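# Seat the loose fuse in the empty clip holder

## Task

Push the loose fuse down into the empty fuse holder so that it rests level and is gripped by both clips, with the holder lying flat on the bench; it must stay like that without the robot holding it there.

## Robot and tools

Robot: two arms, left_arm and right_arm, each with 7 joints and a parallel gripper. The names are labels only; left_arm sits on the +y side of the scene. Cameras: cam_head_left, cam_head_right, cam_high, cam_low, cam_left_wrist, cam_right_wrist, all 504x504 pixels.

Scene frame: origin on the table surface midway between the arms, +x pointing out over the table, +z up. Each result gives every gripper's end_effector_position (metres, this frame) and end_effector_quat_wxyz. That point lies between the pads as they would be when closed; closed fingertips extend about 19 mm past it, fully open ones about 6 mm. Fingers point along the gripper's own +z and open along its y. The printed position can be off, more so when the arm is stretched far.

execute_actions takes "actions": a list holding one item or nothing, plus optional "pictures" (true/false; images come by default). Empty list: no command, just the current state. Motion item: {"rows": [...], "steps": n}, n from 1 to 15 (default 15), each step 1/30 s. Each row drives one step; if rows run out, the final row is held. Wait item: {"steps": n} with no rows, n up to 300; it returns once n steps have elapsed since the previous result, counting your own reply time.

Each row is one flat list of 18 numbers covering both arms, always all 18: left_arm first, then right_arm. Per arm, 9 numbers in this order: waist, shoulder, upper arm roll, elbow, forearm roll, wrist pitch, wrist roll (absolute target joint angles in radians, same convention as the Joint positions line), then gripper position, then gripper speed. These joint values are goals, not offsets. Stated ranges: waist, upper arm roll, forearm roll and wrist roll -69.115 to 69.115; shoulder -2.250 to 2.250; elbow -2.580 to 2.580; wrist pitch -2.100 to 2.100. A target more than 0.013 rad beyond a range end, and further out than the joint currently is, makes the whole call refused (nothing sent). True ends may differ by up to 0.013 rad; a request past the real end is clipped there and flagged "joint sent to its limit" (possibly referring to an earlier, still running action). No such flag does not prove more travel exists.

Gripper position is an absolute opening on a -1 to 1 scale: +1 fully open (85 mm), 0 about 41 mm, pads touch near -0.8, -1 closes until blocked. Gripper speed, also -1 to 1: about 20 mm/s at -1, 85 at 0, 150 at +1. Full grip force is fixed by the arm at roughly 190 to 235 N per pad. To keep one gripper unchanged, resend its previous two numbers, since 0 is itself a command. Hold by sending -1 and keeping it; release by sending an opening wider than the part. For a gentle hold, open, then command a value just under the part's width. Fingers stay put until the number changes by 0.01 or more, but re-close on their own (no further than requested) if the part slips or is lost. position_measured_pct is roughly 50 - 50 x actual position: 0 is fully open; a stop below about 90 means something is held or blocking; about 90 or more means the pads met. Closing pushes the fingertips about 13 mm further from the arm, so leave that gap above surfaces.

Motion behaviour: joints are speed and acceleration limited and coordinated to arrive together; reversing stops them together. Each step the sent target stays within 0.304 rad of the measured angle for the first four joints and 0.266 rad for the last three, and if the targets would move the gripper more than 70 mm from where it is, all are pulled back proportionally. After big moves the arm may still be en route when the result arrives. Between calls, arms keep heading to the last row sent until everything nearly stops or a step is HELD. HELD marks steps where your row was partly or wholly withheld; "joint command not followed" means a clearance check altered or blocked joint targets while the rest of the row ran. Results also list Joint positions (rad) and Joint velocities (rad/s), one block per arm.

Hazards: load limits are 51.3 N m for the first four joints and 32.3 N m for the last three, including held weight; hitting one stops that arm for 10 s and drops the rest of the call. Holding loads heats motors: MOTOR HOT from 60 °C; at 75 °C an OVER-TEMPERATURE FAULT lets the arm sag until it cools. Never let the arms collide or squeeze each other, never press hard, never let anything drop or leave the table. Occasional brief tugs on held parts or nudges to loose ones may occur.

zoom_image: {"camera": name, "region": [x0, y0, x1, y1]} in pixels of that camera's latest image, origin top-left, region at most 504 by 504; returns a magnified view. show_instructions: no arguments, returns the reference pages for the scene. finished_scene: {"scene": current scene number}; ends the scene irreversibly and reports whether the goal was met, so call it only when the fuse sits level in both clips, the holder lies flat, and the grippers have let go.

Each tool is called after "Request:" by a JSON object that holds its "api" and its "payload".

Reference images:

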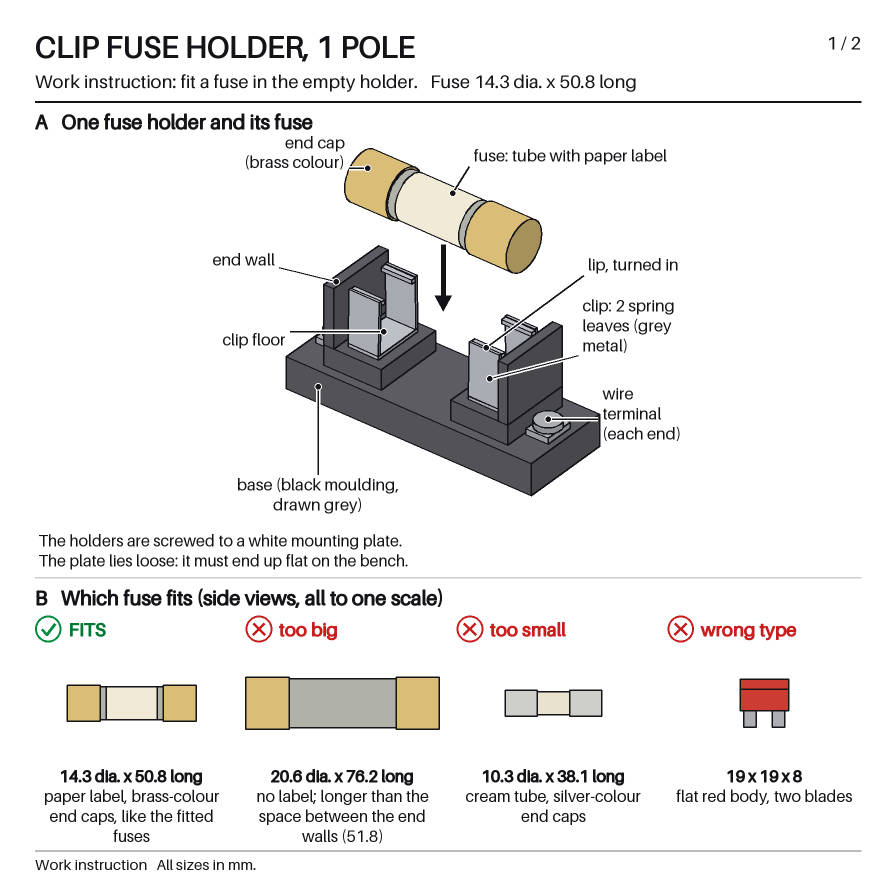

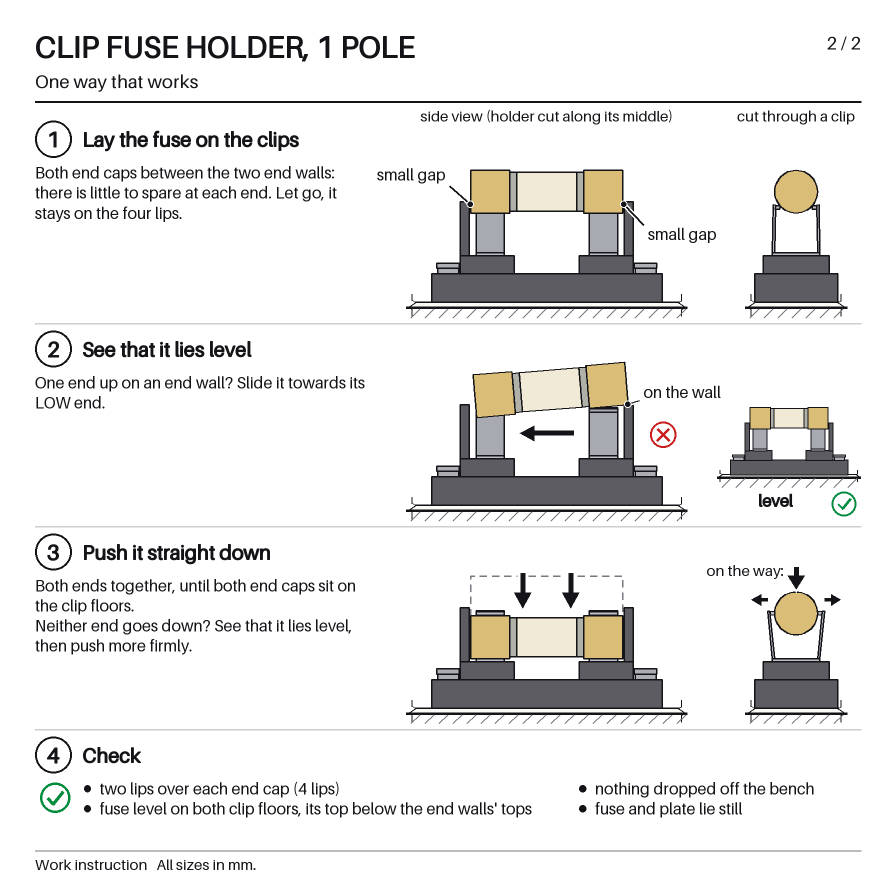

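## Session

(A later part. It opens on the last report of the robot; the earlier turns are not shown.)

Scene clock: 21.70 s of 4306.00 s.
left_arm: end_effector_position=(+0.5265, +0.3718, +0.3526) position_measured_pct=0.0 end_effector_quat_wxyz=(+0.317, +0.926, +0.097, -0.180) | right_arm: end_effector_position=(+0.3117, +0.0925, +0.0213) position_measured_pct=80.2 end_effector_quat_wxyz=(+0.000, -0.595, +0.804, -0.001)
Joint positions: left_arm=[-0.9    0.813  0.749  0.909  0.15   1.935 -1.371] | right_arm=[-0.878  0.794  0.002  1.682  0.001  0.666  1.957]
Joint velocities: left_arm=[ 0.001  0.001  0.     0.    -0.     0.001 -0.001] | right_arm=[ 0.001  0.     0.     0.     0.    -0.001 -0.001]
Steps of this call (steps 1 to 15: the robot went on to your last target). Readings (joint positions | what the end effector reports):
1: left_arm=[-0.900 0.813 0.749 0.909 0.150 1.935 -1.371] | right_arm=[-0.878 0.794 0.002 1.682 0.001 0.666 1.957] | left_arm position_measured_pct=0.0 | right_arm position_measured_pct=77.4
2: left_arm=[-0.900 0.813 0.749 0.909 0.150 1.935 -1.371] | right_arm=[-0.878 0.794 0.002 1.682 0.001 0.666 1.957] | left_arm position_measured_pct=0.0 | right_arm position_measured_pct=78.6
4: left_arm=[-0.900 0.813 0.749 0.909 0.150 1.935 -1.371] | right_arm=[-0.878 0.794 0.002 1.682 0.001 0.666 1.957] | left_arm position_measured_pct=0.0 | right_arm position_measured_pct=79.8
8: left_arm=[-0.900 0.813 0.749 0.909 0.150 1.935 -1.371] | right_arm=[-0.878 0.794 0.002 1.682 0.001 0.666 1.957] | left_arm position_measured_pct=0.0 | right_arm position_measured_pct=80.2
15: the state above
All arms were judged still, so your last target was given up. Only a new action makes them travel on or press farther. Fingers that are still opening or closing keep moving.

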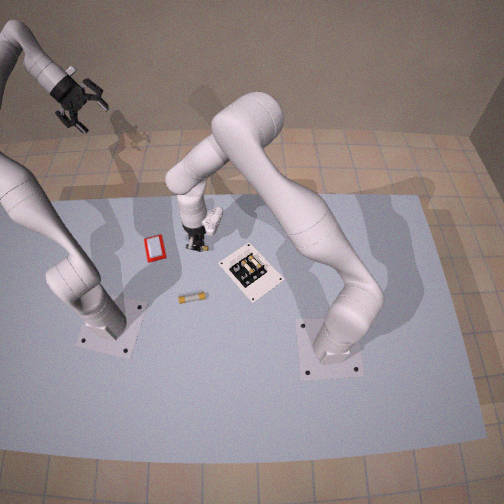

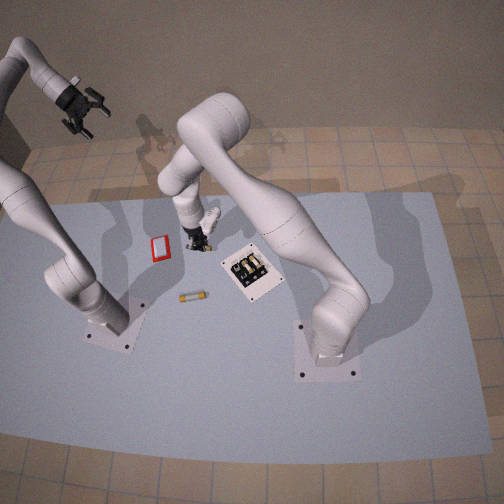

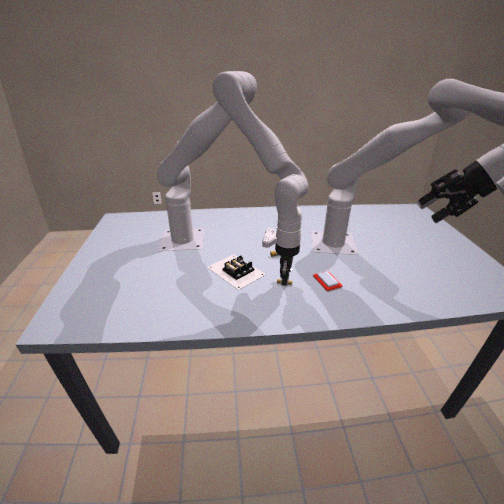

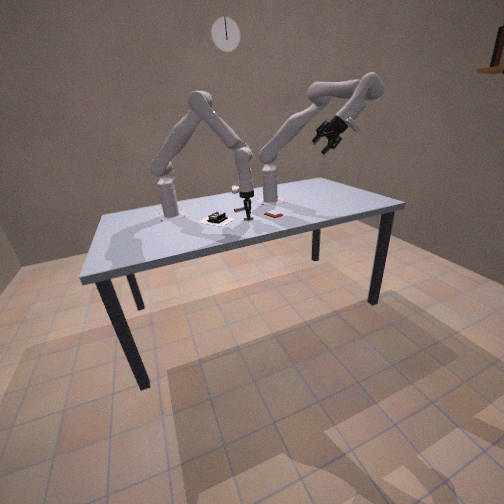

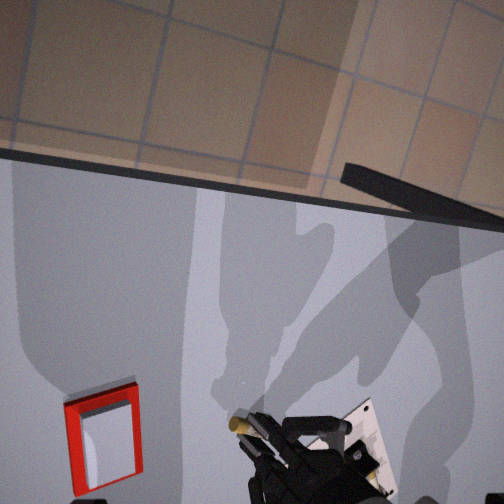

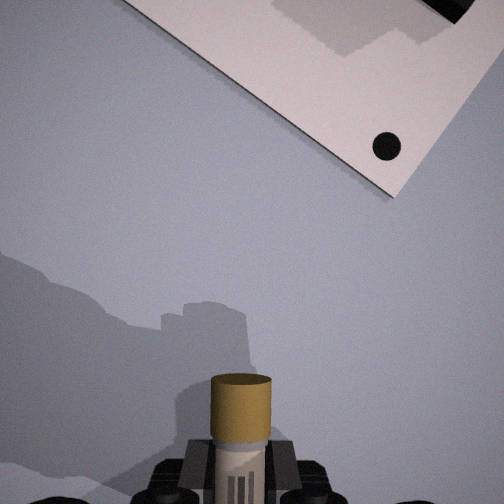

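Request:
{"api": "execute_actions", "payload": {"actions": [{"rows": [[-0.9,0.813,0.749,0.909,0.15,1.935,-1.371,1,0,-0.8796,0.6483,0.002,1.6494,0.001,0.8439,1.7,-0.7,-0.5]], "steps": 12}], "pictures": false}}

Request:
{"api": "execute_actions", "payload": {"actions": [{"rows": [[-0.9,0.813,0.749,0.909,0.15,1.935,-1.371,1,0,-0.8939,0.393,0.002,2.1643,0.001,0.5844,1.3075,-0.7,-0.5]], "steps": 15}], "pictures": false}}

Request:
{"api": "execute_actions", "payload": {"actions": [{"steps": 30}]}}

Scene clock: 23.87 s of 4306.00 s.
left_arm: end_effector_position=(+0.5265, +0.3718, +0.3526) position_measured_pct=0.0 end_effector_quat_wxyz=(+0.317, +0.926, +0.097, -0.180) | right_arm: end_effector_position=(+0.3078, +0.0884, +0.0979) position_measured_pct=80.2 end_effector_quat_wxyz=(-0.001, -0.488, +0.873, -0.002)
Joint positions: left_arm=[-0.9    0.813  0.749  0.909  0.15   1.935 -1.371] | right_arm=[-0.88   0.653  0.002  1.649  0.001  0.843  1.7  ]
Joint velocities: left_arm=[ 0.002 -0.     0.002  0.    -0.002 -0.001  0.001] | right_arm=[ 0.    -0.026 -0.001  0.014  0.     0.021 -0.012]
Steps of this call (steps 1 to 53: nothing new was sent; steps 54 to 65: all 12 steps of this action). Readings (joint positions | what the end effector reports):
54: left_arm=[-0.900 0.813 0.749 0.909 0.150 1.935 -1.371] | right_arm=[-0.879 0.793 0.002 1.682 0.001 0.667 1.955] | left_arm position_measured_pct=0.0 | right_arm position_measured_pct=80.2
55: left_arm=[-0.900 0.813 0.749 0.909 0.150 1.935 -1.371] | right_arm=[-0.879 0.787 0.002 1.681 0.001 0.673 1.947] | left_arm position_measured_pct=0.0 | right_arm position_measured_pct=80.2
57: left_arm=[-0.900 0.813 0.749 0.909 0.150 1.935 -1.371] | right_arm=[-0.879 0.757 0.002 1.676 0.001 0.706 1.900] | left_arm position_measured_pct=0.0 | right_arm position_measured_pct=80.2
61: left_arm=[-0.900 0.813 0.749 0.909 0.150 1.935 -1.371] | right_arm=[-0.879 0.675 0.002 1.655 0.001 0.810 1.749] | left_arm position_measured_pct=0.0 | right_arm position_measured_pct=80.2
65: the state above

Scene clock: 24.37 s of 4306.00 s.
left_arm: end_effector_position=(+0.5265, +0.3718, +0.3526) position_measured_pct=0.0 end_effector_quat_wxyz=(+0.317, +0.926, +0.097, -0.180) | right_arm: end_effector_position=(+0.2355, +0.0071, +0.1084) position_measured_pct=80.2 end_effector_quat_wxyz=(+0.019, -0.346, +0.938, +0.011)
Joint positions: left_arm=[-0.9    0.813  0.749  0.909  0.15   1.935 -1.371] | right_arm=[-0.892  0.426  0.002  2.057  0.001  0.615  1.375]
Joint velocities: left_arm=[ 0.    -0.     0.001  0.     0.001 -0.     0.001] | right_arm=[-0.015 -0.286  0.     0.97   0.    -0.267 -0.609]
Steps of this call (steps 1 to 15: all 15 steps of this action). Readings (joint positions | what the end effector reports):
1: left_arm=[-0.900 0.813 0.749 0.909 0.150 1.935 -1.371] | right_arm=[-0.880 0.651 0.002 1.650 0.001 0.842 1.699] | left_arm position_measured_pct=0.0 | right_arm position_measured_pct=80.2
2: left_arm=[-0.900 0.813 0.749 0.909 0.150 1.935 -1.371] | right_arm=[-0.880 0.644 0.002 1.656 0.001 0.837 1.695] | left_arm position_measured_pct=0.0 | right_arm position_measured_pct=80.2
4: left_arm=[-0.900 0.813 0.749 0.909 0.150 1.935 -1.371] | right_arm=[-0.881 0.617 0.002 1.683 0.001 0.813 1.672] | left_arm position_measured_pct=0.0 | right_arm position_measured_pct=80.2
8: left_arm=[-0.900 0.813 0.749 0.909 0.150 1.935 -1.371] | right_arm=[-0.887 0.520 0.002 1.804 0.001 0.715 1.565] | left_arm position_measured_pct=0.0 | right_arm position_measured_pct=80.2
15: the state above

Scene clock: 25.37 s of 4306.00 s.
left_arm: end_effector_position=(+0.5265, +0.3718, +0.3526) position_measured_pct=0.0 end_effector_quat_wxyz=(+0.317, +0.926, +0.097, -0.180) | right_arm: end_effector_position=(+0.2070, -0.0279, +0.1000) position_measured_pct=80.2 end_effector_quat_wxyz=(+0.000, -0.315, +0.949, -0.001)
Joint positions: left_arm=[-0.9    0.813  0.749  0.909  0.15   1.935 -1.371] | right_arm=[-0.894  0.393  0.002  2.164  0.001  0.584  1.307]
Joint velocities: left_arm=[ 0.001  0.    -0.001  0.     0.002 -0.    -0.   ] | right_arm=[-0.001 -0.001  0.    -0.001  0.    -0.     0.002]
Steps of this call (steps 1 to 30: the robot went on to your last target). Readings (joint positions | what the end effector reports):
1: left_arm=[-0.900 0.813 0.749 0.909 0.150 1.935 -1.371] | right_arm=[-0.893 0.417 0.002 2.088 0.001 0.607 1.356] | left_arm position_measured_pct=0.0 | right_arm position_measured_pct=80.2
2: left_arm=[-0.900 0.813 0.749 0.909 0.150 1.935 -1.371] | right_arm=[-0.893 0.410 0.002 2.114 0.001 0.600 1.339] | left_arm position_measured_pct=0.0 | right_arm position_measured_pct=80.2
4: left_arm=[-0.900 0.813 0.749 0.909 0.150 1.935 -1.371] | right_arm=[-0.893 0.400 0.002 2.150 0.001 0.590 1.316] | left_arm position_measured_pct=0.0 | right_arm position_measured_pct=80.2
8: left_arm=[-0.900 0.813 0.749 0.909 0.150 1.935 -1.371] | right_arm=[-0.894 0.396 0.002 2.164 0.001 0.585 1.308] | left_arm position_measured_pct=0.0 | right_arm position_measured_pct=80.2
30: the state above
All arms were judged still, so your last target was given up. Only a new action makes them travel on or press farther. Fingers that are still opening or closing keep moving.

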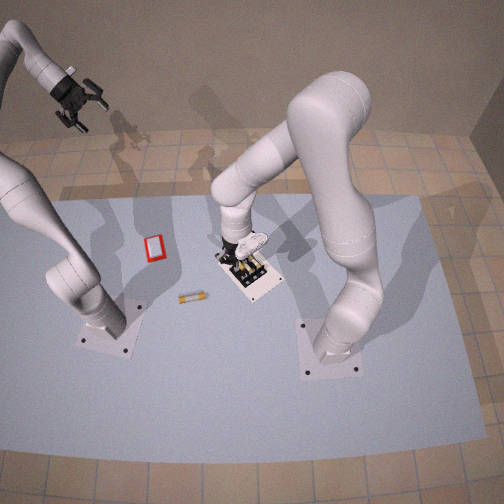

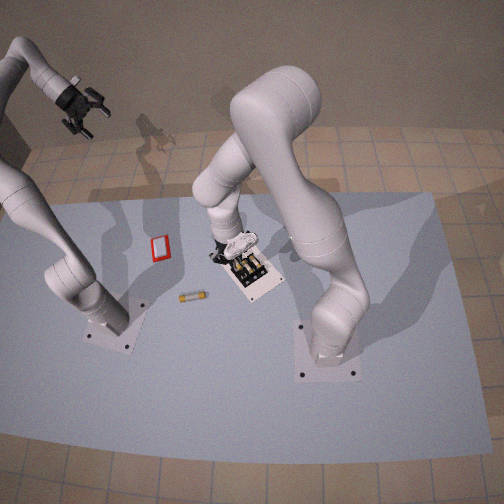

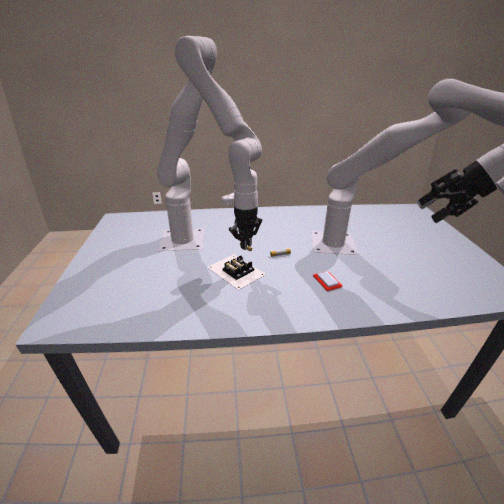

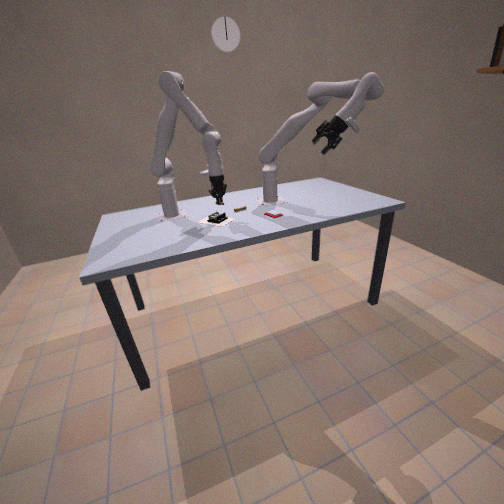

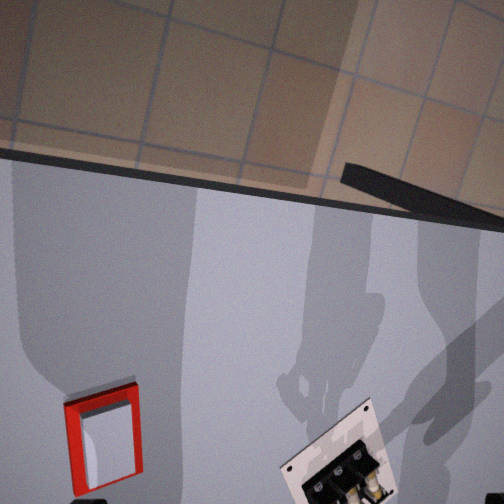

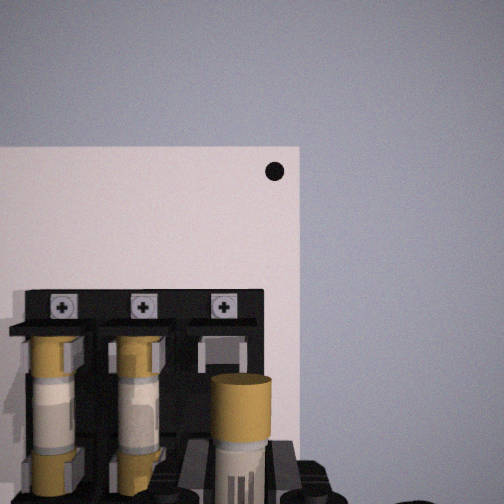

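Request:
{"api": "execute_actions", "payload": {"actions": [{"rows": [[-0.9,0.813,0.749,0.909,0.15,1.935,-1.371,1,0,-0.8767,0.4748,0.002,2.2143,0.001,0.4525,1.3247,-0.7,-0.5]], "steps": 15}], "pictures": false}}

Request:
{"api": "execute_actions", "payload": {"actions": [{"steps": 12}]}}

Request:
{"api": "zoom_image", "payload": {"camera": "cam_right_wrist", "region": [100, 300, 340, 480]}}

Scene clock: 27.20 s of 4306.00 s.
left_arm: end_effector_position=(+0.5265, +0.3718, +0.3526) position_measured_pct=0.0 end_effector_quat_wxyz=(+0.317, +0.926, +0.097, -0.180) | right_arm: end_effector_position=(+0.2083, -0.0353, +0.0653) position_measured_pct=80.2 end_effector_quat_wxyz=(+0.001, -0.315, +0.949, -0.000)
Joint positions: left_arm=[-0.9    0.813  0.749  0.909  0.15   1.935 -1.371] | right_arm=[-0.877  0.474  0.002  2.214  0.001  0.453  1.325]
Joint velocities: left_arm=[-0.     0.001  0.     0.    -0.001  0.     0.   ] | right_arm=[ 0.002  0.007 -0.     0.001 -0.    -0.     0.001]
Steps of this call (steps 1 to 40: nothing new was sent; steps 41 to 55: all 15 steps of this action). Readings (joint positions | what the end effector reports):
41: left_arm=[-0.900 0.813 0.749 0.909 0.150 1.935 -1.371] | right_arm=[-0.894 0.394 0.002 2.165 0.001 0.583 1.308] | left_arm position_measured_pct=0.0 | right_arm position_measured_pct=80.2
42: left_arm=[-0.900 0.813 0.749 0.909 0.150 1.935 -1.371] | right_arm=[-0.892 0.401 0.002 2.168 0.001 0.574 1.309] | left_arm position_measured_pct=0.0 | right_arm position_measured_pct=80.2
44: left_arm=[-0.900 0.813 0.749 0.909 0.150 1.935 -1.371] | right_arm=[-0.886 0.432 0.002 2.184 0.001 0.531 1.314] | left_arm position_measured_pct=0.0 | right_arm position_measured_pct=80.2
48: left_arm=[-0.900 0.813 0.749 0.909 0.150 1.935 -1.371] | right_arm=[-0.878 0.470 0.002 2.214 0.001 0.456 1.324] | left_arm position_measured_pct=0.0 | right_arm position_measured_pct=80.2
55: the state above

Scene clock: 27.60 s of 4306.00 s.
left_arm: end_effector_position=(+0.5265, +0.3718, +0.3526) position_measured_pct=0.0 end_effector_quat_wxyz=(+0.317, +0.926, +0.097, -0.180) | right_arm: end_effector_position=(+0.2082, -0.0355, +0.0650) position_measured_pct=80.2 end_effector_quat_wxyz=(+0.000, -0.315, +0.949, -0.001)
Joint positions: left_arm=[-0.9    0.813  0.749  0.909  0.15   1.935 -1.371] | right_arm=[-0.877  0.475  0.002  2.214  0.001  0.452  1.325]
Joint velocities: left_arm=[-0.     0.     0.001  0.    -0.     0.001 -0.   ] | right_arm=[ 0.001 -0.    -0.     0.001 -0.     0.     0.   ]
Steps of this call (steps 1 to 12: the robot went on to your last target). Readings (joint positions | what the end effector reports):
1: left_arm=[-0.900 0.813 0.749 0.909 0.150 1.935 -1.371] | right_arm=[-0.877 0.474 0.002 2.214 0.001 0.453 1.325] | left_arm position_measured_pct=0.0 | right_arm position_measured_pct=80.2
2: left_arm=[-0.900 0.813 0.749 0.909 0.150 1.935 -1.371] | right_arm=[-0.877 0.474 0.002 2.214 0.001 0.453 1.325] | left_arm position_measured_pct=0.0 | right_arm position_measured_pct=80.2
4: left_arm=[-0.900 0.813 0.749 0.909 0.150 1.935 -1.371] | right_arm=[-0.877 0.475 0.002 2.214 0.001 0.453 1.325] | left_arm position_measured_pct=0.0 | right_arm position_measured_pct=80.2
8: left_arm=[-0.900 0.813 0.749 0.909 0.150 1.935 -1.371] | right_arm=[-0.877 0.475 0.002 2.214 0.001 0.452 1.325] | left_arm position_measured_pct=0.0 | right_arm position_measured_pct=80.2
12: the state above

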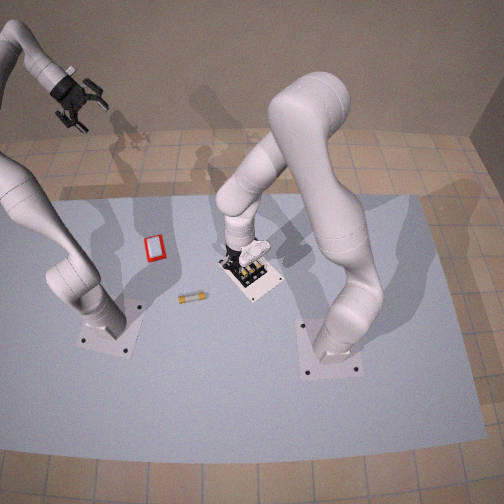

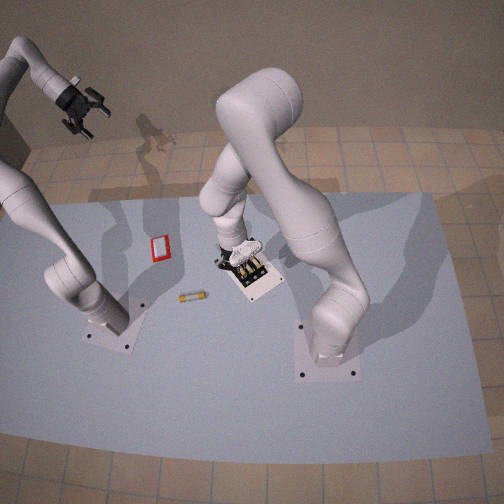

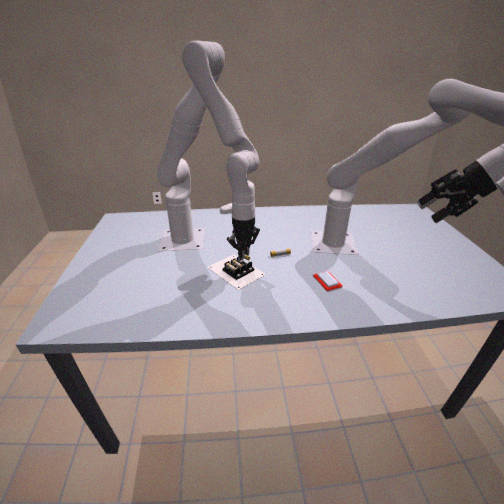

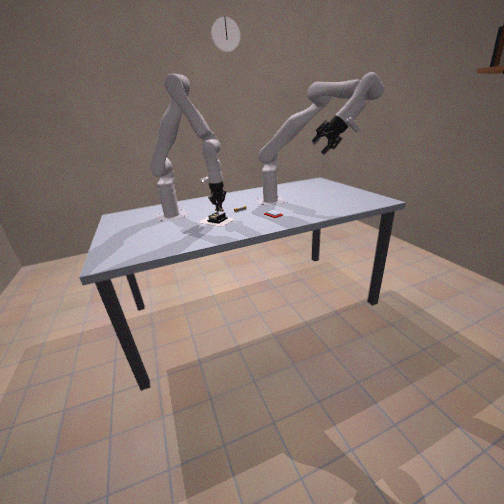

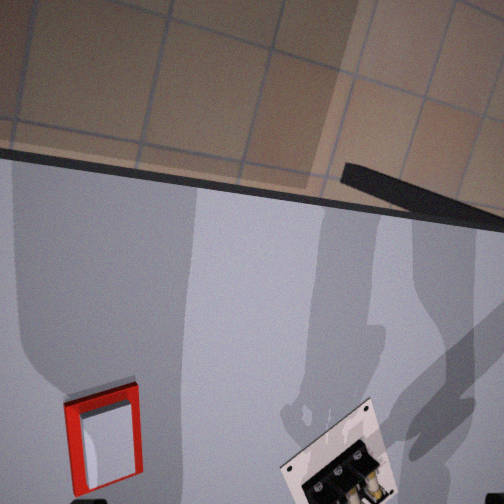

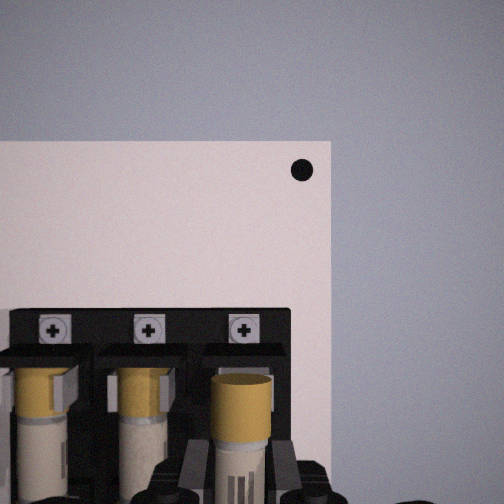

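Region (100, 300, 340, 480) of cam_right_wrist's 504x504 image, scaled by 2.100; it fills the top 378 rows of this view, and the rest is white.

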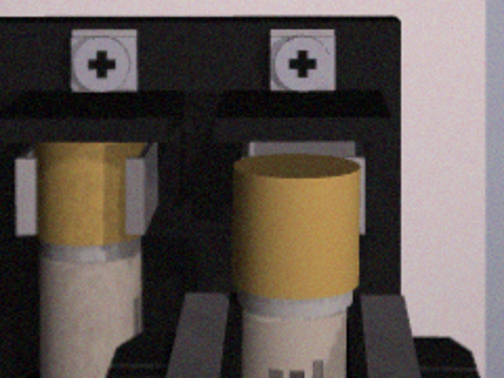

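Request:
{"api": "execute_actions", "payload": {"actions": [{"rows": [[-0.9,0.813,0.749,0.909,0.15,1.935,-1.371,1,0,-0.8788,0.4944,0.002,2.2182,0.001,0.429,1.3226,-0.7,-0.5]], "steps": 15}]}}

Request:
{"api": "zoom_image", "payload": {"camera": "cam_right_wrist", "region": [160, 330, 320, 450]}}

Request:
{"api": "zoom_image", "payload": {"camera": "cam_high", "region": [200, 230, 280, 290]}}

Scene clock: 30.03 s of 4306.00 s.
left_arm: end_effector_position=(+0.5265, +0.3718, +0.3526) position_measured_pct=0.0 end_effector_quat_wxyz=(+0.317, +0.926, +0.097, -0.180) | right_arm: end_effector_position=(+0.2081, -0.0345, +0.0581) position_measured_pct=80.2 end_effector_quat_wxyz=(+0.000, -0.315, +0.949, -0.001)
Joint positions: left_arm=[-0.9    0.813  0.749  0.909  0.15   1.935 -1.371] | right_arm=[-0.879  0.494  0.002  2.218  0.001  0.429  1.323]
Joint velocities: left_arm=[-0.    -0.001  0.001  0.    -0.    -0.     0.001] | right_arm=[-0.001  0.001 -0.    -0.002 -0.001  0.    -0.   ]
Steps of this call (steps 1 to 15: the robot went on to your last target; steps 16 to 58: nothing new was sent; steps 59 to 73: all 15 steps of this action). Readings (joint positions | what the end effector reports):
59: left_arm=[-0.900 0.813 0.749 0.909 0.150 1.935 -1.371] | right_arm=[-0.877 0.476 0.002 2.214 0.001 0.451 1.325] | left_arm position_measured_pct=0.0 | right_arm position_measured_pct=80.2
60: left_arm=[-0.900 0.813 0.749 0.909 0.150 1.935 -1.371] | right_arm=[-0.878 0.483 0.002 2.215 0.001 0.445 1.324] | left_arm position_measured_pct=0.0 | right_arm position_measured_pct=80.2
62: left_arm=[-0.900 0.813 0.749 0.909 0.150 1.935 -1.371] | right_arm=[-0.879 0.493 0.002 2.218 0.001 0.431 1.323] | left_arm position_measured_pct=0.0 | right_arm position_measured_pct=80.2
66: left_arm=[-0.900 0.813 0.749 0.909 0.150 1.935 -1.371] | right_arm=[-0.879 0.494 0.002 2.218 0.001 0.429 1.323] | left_arm position_measured_pct=0.0 | right_arm position_measured_pct=80.2
73: the state above

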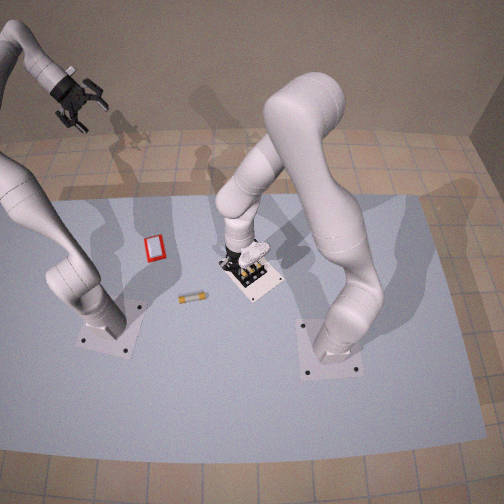

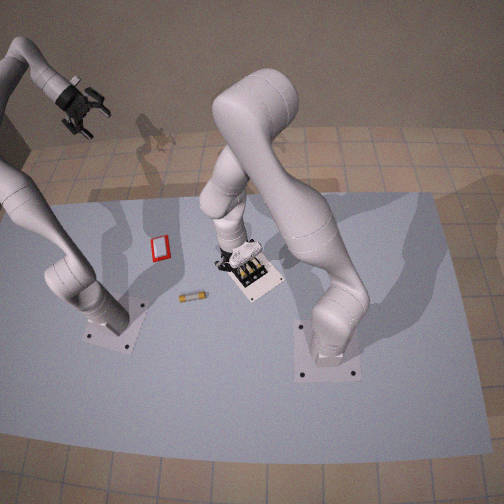

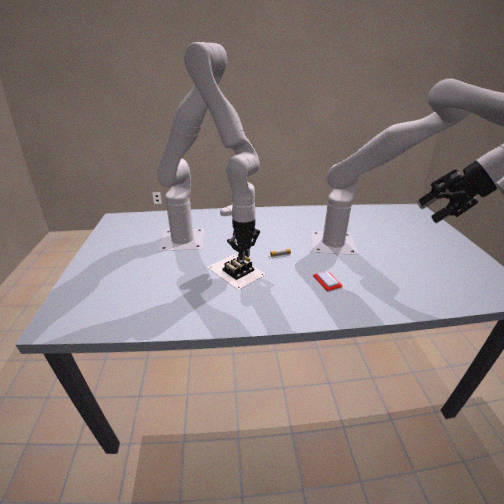

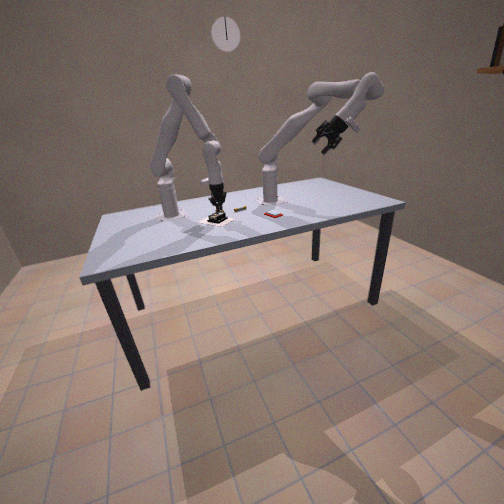

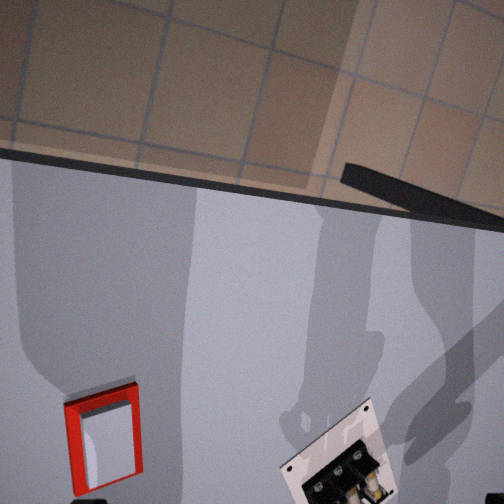

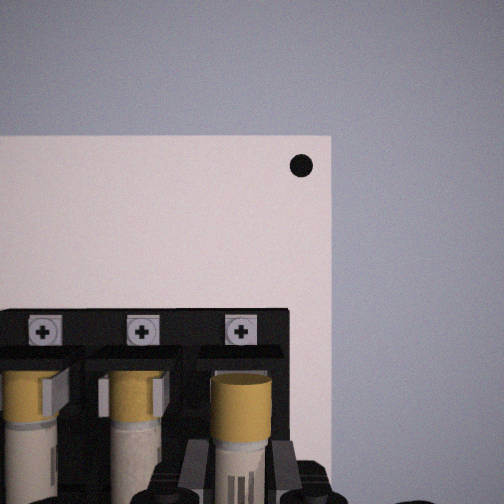

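Region (160, 330, 320, 450) of cam_right_wrist's 504x504 image, scaled by 3.150; it fills the top 378 rows of this view, and the rest is white.

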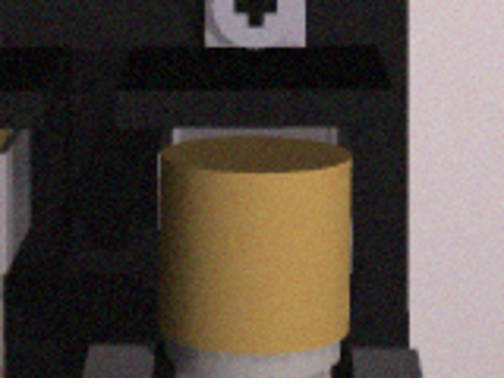

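Region (200, 230, 280, 290) of cam_high's 504x504 image, scaled by 6.300, with more detail than that image has; it fills the top 378 rows of this view, and the rest is white.

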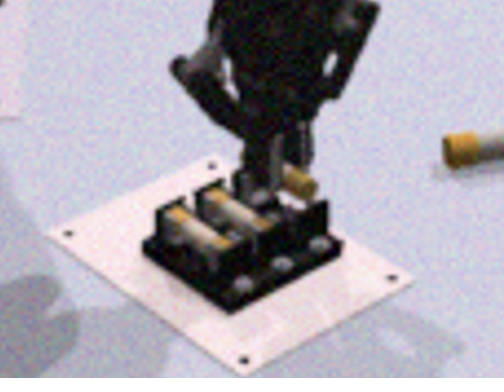

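Request:
{"api": "execute_actions", "payload": {"actions": [{"rows": [[-0.9,0.813,0.749,0.909,0.15,1.935,-1.371,1,0,-0.8788,0.4971,0.002,2.219,0.001,0.4255,1.3226,-0.7,-0.5],[-0.9,0.813,0.749,0.909,0.15,1.935,-1.371,1,0,-0.8788,0.4971,0.002,2.219,0.001,0.4255,1.3226,-0.7,-0.5],[-0.9,0.813,0.749,0.909,0.15,1.935,-1.371,1,0,-0.8788,0.4998,0.002,2.2198,0.001,0.422,1.3226,-0.7,-0.5],[-0.9,0.813,0.749,0.909,0.15,1.935,-1.371,1,0,-0.8788,0.4998,0.002,2.2198,0.001,0.422,1.3226,-0.7,-0.5],[-0.9,0.813,0.749,0.909,0.15,1.935,-1.371,1,0,-0.8788,0.5025,0.002,2.2206,0.001,0.4185,1.3226,-0.7,-0.5],[-0.9,0.813,0.749,0.909,0.15,1.935,-1.371,1,0,-0.8788,0.5025,0.002,2.2206,0.001,0.4185,1.3226,-0.7,-0.5],[-0.9,0.813,0.749,0.909,0.15,1.935,-1.371,1,0,-0.8788,0.5052,0.002,2.2214,0.001,0.415,1.3226,-0.7,-0.5]], "steps": 15}]}}

Request:
{"api": "zoom_image", "payload": {"camera": "cam_right_wrist", "region": [160, 330, 320, 450]}}

Request:
{"api": "zoom_image", "payload": {"camera": "cam_high", "region": [200, 230, 280, 290]}}

Scene clock: 32.30 s of 4306.00 s.
left_arm: end_effector_position=(+0.5265, +0.3718, +0.3526) position_measured_pct=0.0 end_effector_quat_wxyz=(+0.317, +0.926, +0.097, -0.180) | right_arm: end_effector_position=(+0.2081, -0.0345, +0.0541) position_measured_pct=80.2 end_effector_quat_wxyz=(+0.000, -0.315, +0.949, -0.001)
Joint positions: left_arm=[-0.9    0.813  0.749  0.909  0.15   1.935 -1.371] | right_arm=[-0.879  0.505  0.002  2.221  0.001  0.415  1.323]
Joint velocities: left_arm=[0.    0.    0.001 0.    0.    0.001 0.001] | right_arm=[ 0.002  0.002  0.     0.001  0.    -0.     0.001]
Steps of this call (steps 1 to 15: the robot went on to your last target; steps 16 to 53: nothing new was sent; steps 54 to 68: all 15 steps of this action). Readings (joint positions | what the end effector reports):
54: left_arm=[-0.900 0.813 0.749 0.909 0.150 1.935 -1.371] | right_arm=[-0.879 0.495 0.002 2.218 0.001 0.428 1.323] | left_arm position_measured_pct=0.0 | right_arm position_measured_pct=80.2
55: left_arm=[-0.900 0.813 0.749 0.909 0.150 1.935 -1.371] | right_arm=[-0.879 0.497 0.002 2.219 0.001 0.427 1.323] | left_arm position_measured_pct=0.0 | right_arm position_measured_pct=80.2
57: left_arm=[-0.900 0.813 0.749 0.909 0.150 1.935 -1.371] | right_arm=[-0.879 0.499 0.002 2.220 0.001 0.423 1.323] | left_arm position_measured_pct=0.0 | right_arm position_measured_pct=80.2
61: left_arm=[-0.900 0.813 0.749 0.909 0.150 1.935 -1.371] | right_arm=[-0.879 0.504 0.002 2.221 0.001 0.416 1.323] | left_arm position_measured_pct=0.0 | right_arm position_measured_pct=80.2
68: the state above

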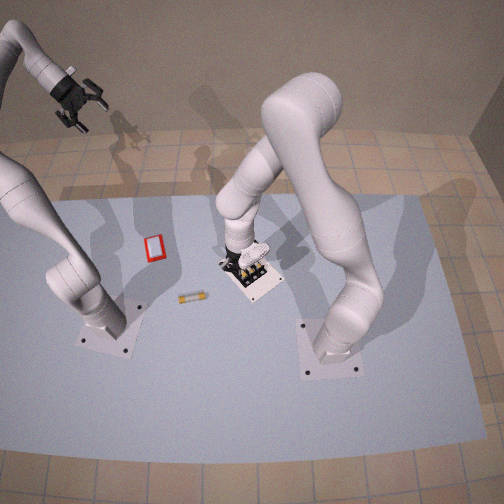

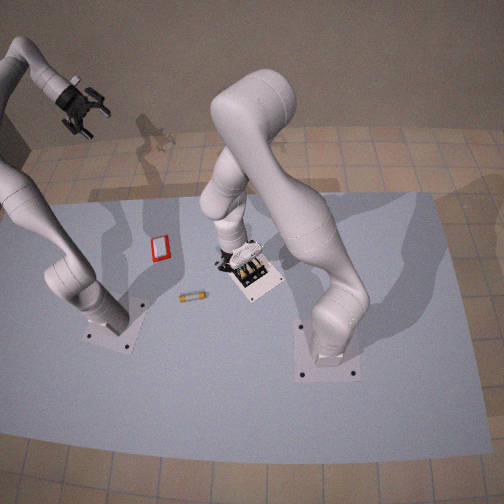

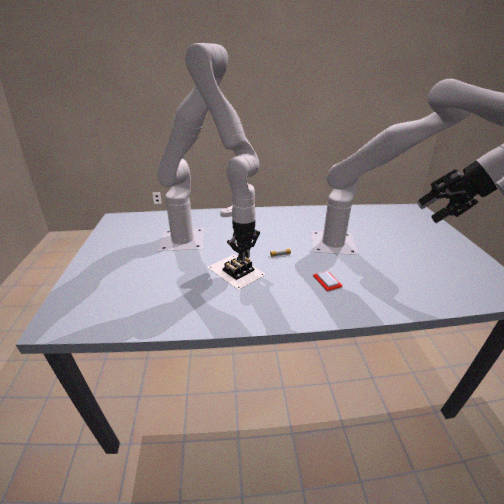

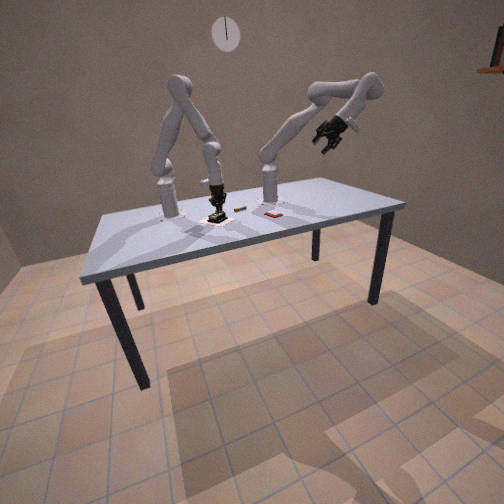

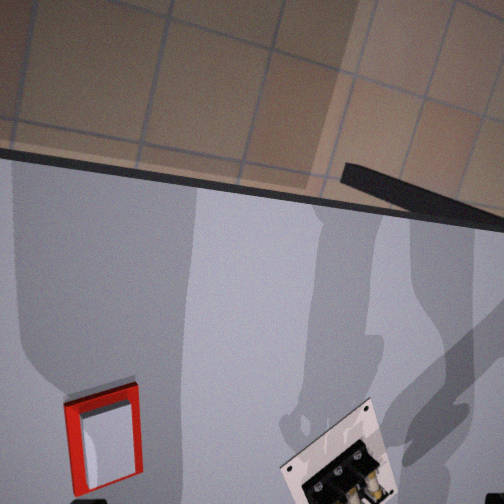

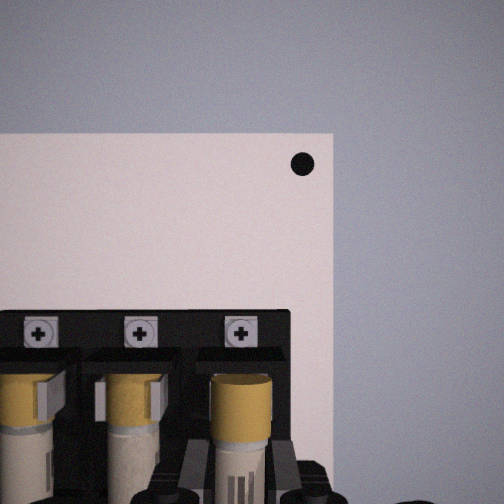

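Region (160, 330, 320, 450) of cam_right_wrist's 504x504 image, scaled by 3.150; it fills the top 378 rows of this view, and the rest is white.

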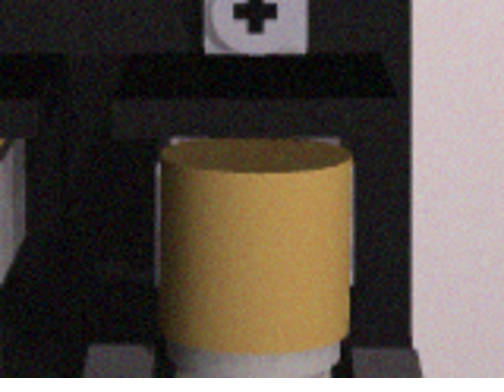

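Region (200, 230, 280, 290) of cam_high's 504x504 image, scaled by 6.300, with more detail than that image has; it fills the top 378 rows of this view, and the rest is white.

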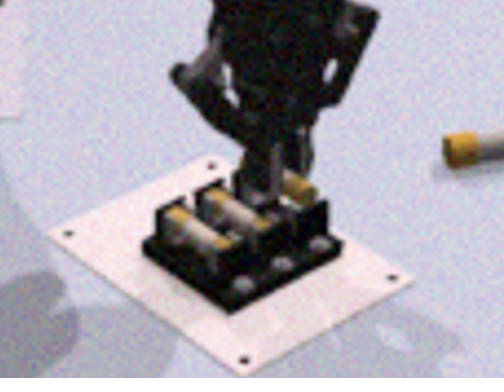

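Request:
{"api": "execute_actions", "payload": {"actions": [{"rows": [[-0.9,0.813,0.749,0.909,0.15,1.935,-1.371,1,0,-0.8788,0.5079,0.002,2.2221,0.001,0.4116,1.3226,-0.7,-0.5],[-0.9,0.813,0.749,0.909,0.15,1.935,-1.371,1,0,-0.8788,0.5079,0.002,2.2221,0.001,0.4116,1.3226,-0.7,-0.5],[-0.9,0.813,0.749,0.909,0.15,1.935,-1.371,1,0,-0.8788,0.5107,0.002,2.2229,0.001,0.408,1.3226,-0.7,-0.5],[-0.9,0.813,0.749,0.909,0.15,1.935,-1.371,1,0,-0.8788,0.5107,0.002,2.2229,0.001,0.408,1.3226,-0.7,-0.5],[-0.9,0.813,0.749,0.909,0.15,1.935,-1.371,1,0,-0.8788,0.5134,0.002,2.2236,0.001,0.4046,1.3226,-0.7,-0.5],[-0.9,0.813,0.749,0.909,0.15,1.935,-1.371,1,0,-0.8788,0.5134,0.002,2.2236,0.001,0.4046,1.3226,-0.7,-0.5],[-0.9,0.813,0.749,0.909,0.15,1.935,-1.371,1,0,-0.8788,0.5162,0.002,2.2244,0.001,0.401,1.3226,-0.7,-0.5],[-0.9,0.813,0.749,0.909,0.15,1.935,-1.371,1,0,-0.8788,0.5162,0.002,2.2244,0.001,0.401,1.3226,-0.7,-0.5],[-0.9,0.813,0.749,0.909,0.15,1.935,-1.371,1,0,-0.8788,0.5189,0.002,2.2251,0.001,0.3976,1.3226,-0.7,-0.5]], "steps": 15}]}}

Request:
{"api": "zoom_image", "payload": {"camera": "cam_right_wrist", "region": [160, 330, 320, 450]}}

Request:
{"api": "zoom_image", "payload": {"camera": "cam_high", "region": [200, 230, 280, 290]}}

Scene clock: 34.20 s of 4306.00 s.
left_arm: end_effector_position=(+0.5265, +0.3718, +0.3526) position_measured_pct=0.0 end_effector_quat_wxyz=(+0.317, +0.926, +0.097, -0.180) | right_arm: end_effector_position=(+0.2083, -0.0340, +0.0510) position_measured_pct=80.2 end_effector_quat_wxyz=(+0.002, -0.315, +0.949, +0.000)
Joint positions: left_arm=[-0.9    0.813  0.749  0.909  0.15   1.935 -1.371] | right_arm=[-0.879  0.513  0.002  2.225  0.001  0.4    1.323]
Joint velocities: left_arm=[-0.     0.002 -0.    -0.    -0.001 -0.    -0.001] | right_arm=[ 0. -0.  0.  0. -0. -0. -0.]
Steps of this call (steps 1 to 15: the robot went on to your last target; steps 16 to 42: nothing new was sent; steps 43 to 57: all 15 steps of this action). Readings (joint positions | what the end effector reports):
43: left_arm=[-0.900 0.813 0.749 0.909 0.150 1.935 -1.371] | right_arm=[-0.879 0.506 0.002 2.222 0.001 0.414 1.323] | left_arm position_measured_pct=0.0 | right_arm position_measured_pct=80.2
44: left_arm=[-0.900 0.813 0.749 0.909 0.150 1.935 -1.371] | right_arm=[-0.879 0.508 0.002 2.222 0.001 0.413 1.323] | left_arm position_measured_pct=0.0 | right_arm position_measured_pct=80.2
46: left_arm=[-0.900 0.813 0.749 0.909 0.150 1.935 -1.371] | right_arm=[-0.879 0.510 0.002 2.222 0.001 0.409 1.323] | left_arm position_measured_pct=0.0 | right_arm position_measured_pct=80.2
50: left_arm=[-0.900 0.813 0.749 0.909 0.150 1.935 -1.371] | right_arm=[-0.879 0.512 0.002 2.224 0.001 0.404 1.323] | left_arm position_measured_pct=0.0 | right_arm position_measured_pct=80.2
57: the state above

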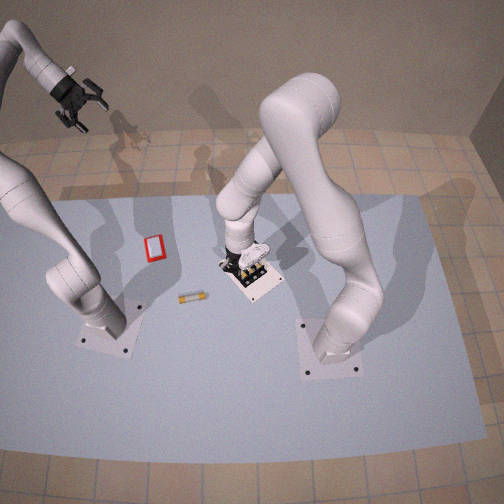

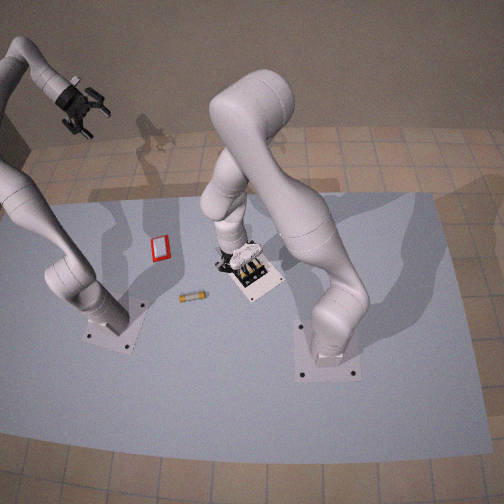

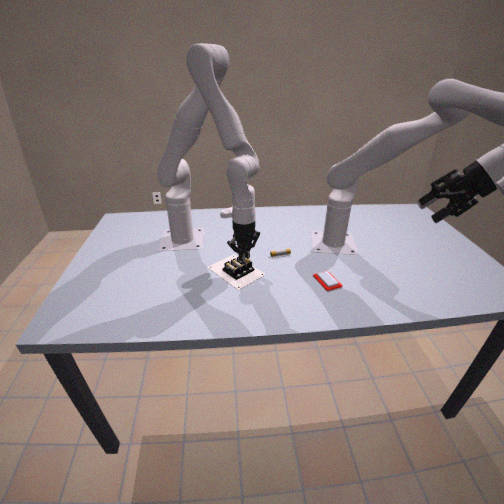

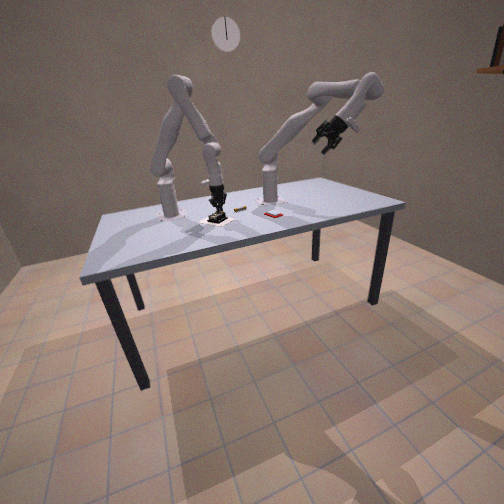

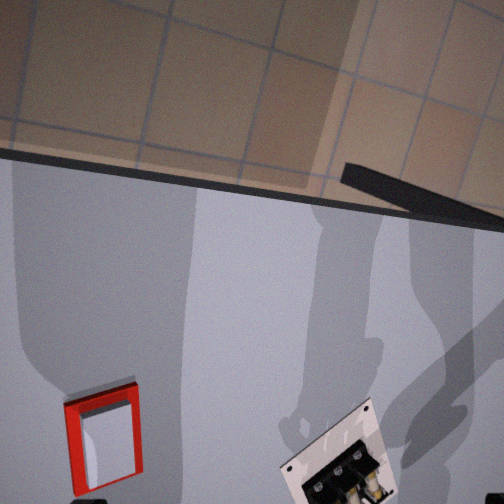

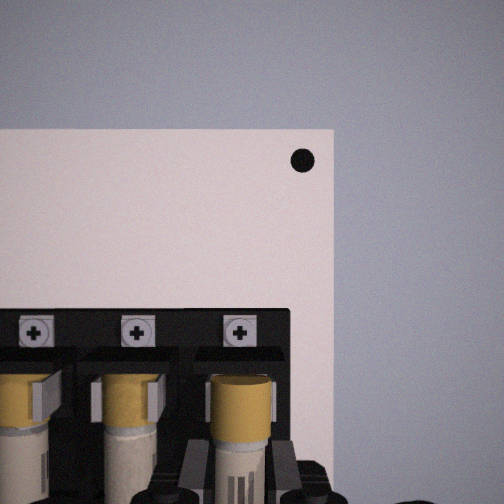

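Region (160, 330, 320, 450) of cam_right_wrist's 504x504 image, scaled by 3.150; it fills the top 378 rows of this view, and the rest is white.

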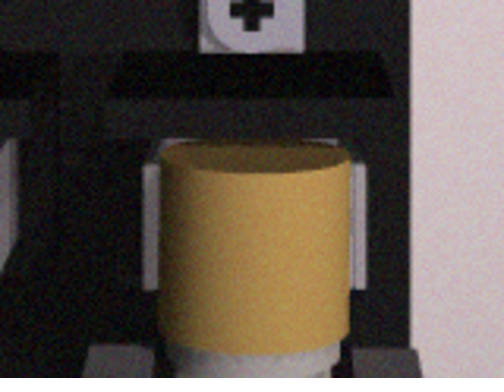

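Region (200, 230, 280, 290) of cam_high's 504x504 image, scaled by 6.300, with more detail than that image has; it fills the top 378 rows of this view, and the rest is white.

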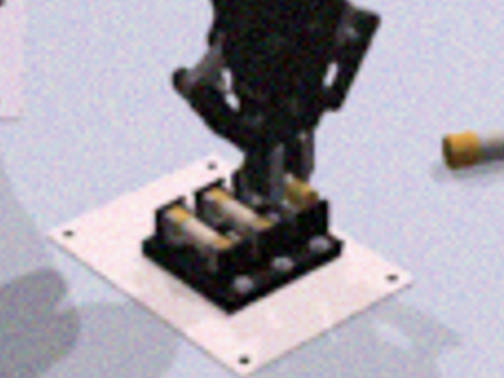

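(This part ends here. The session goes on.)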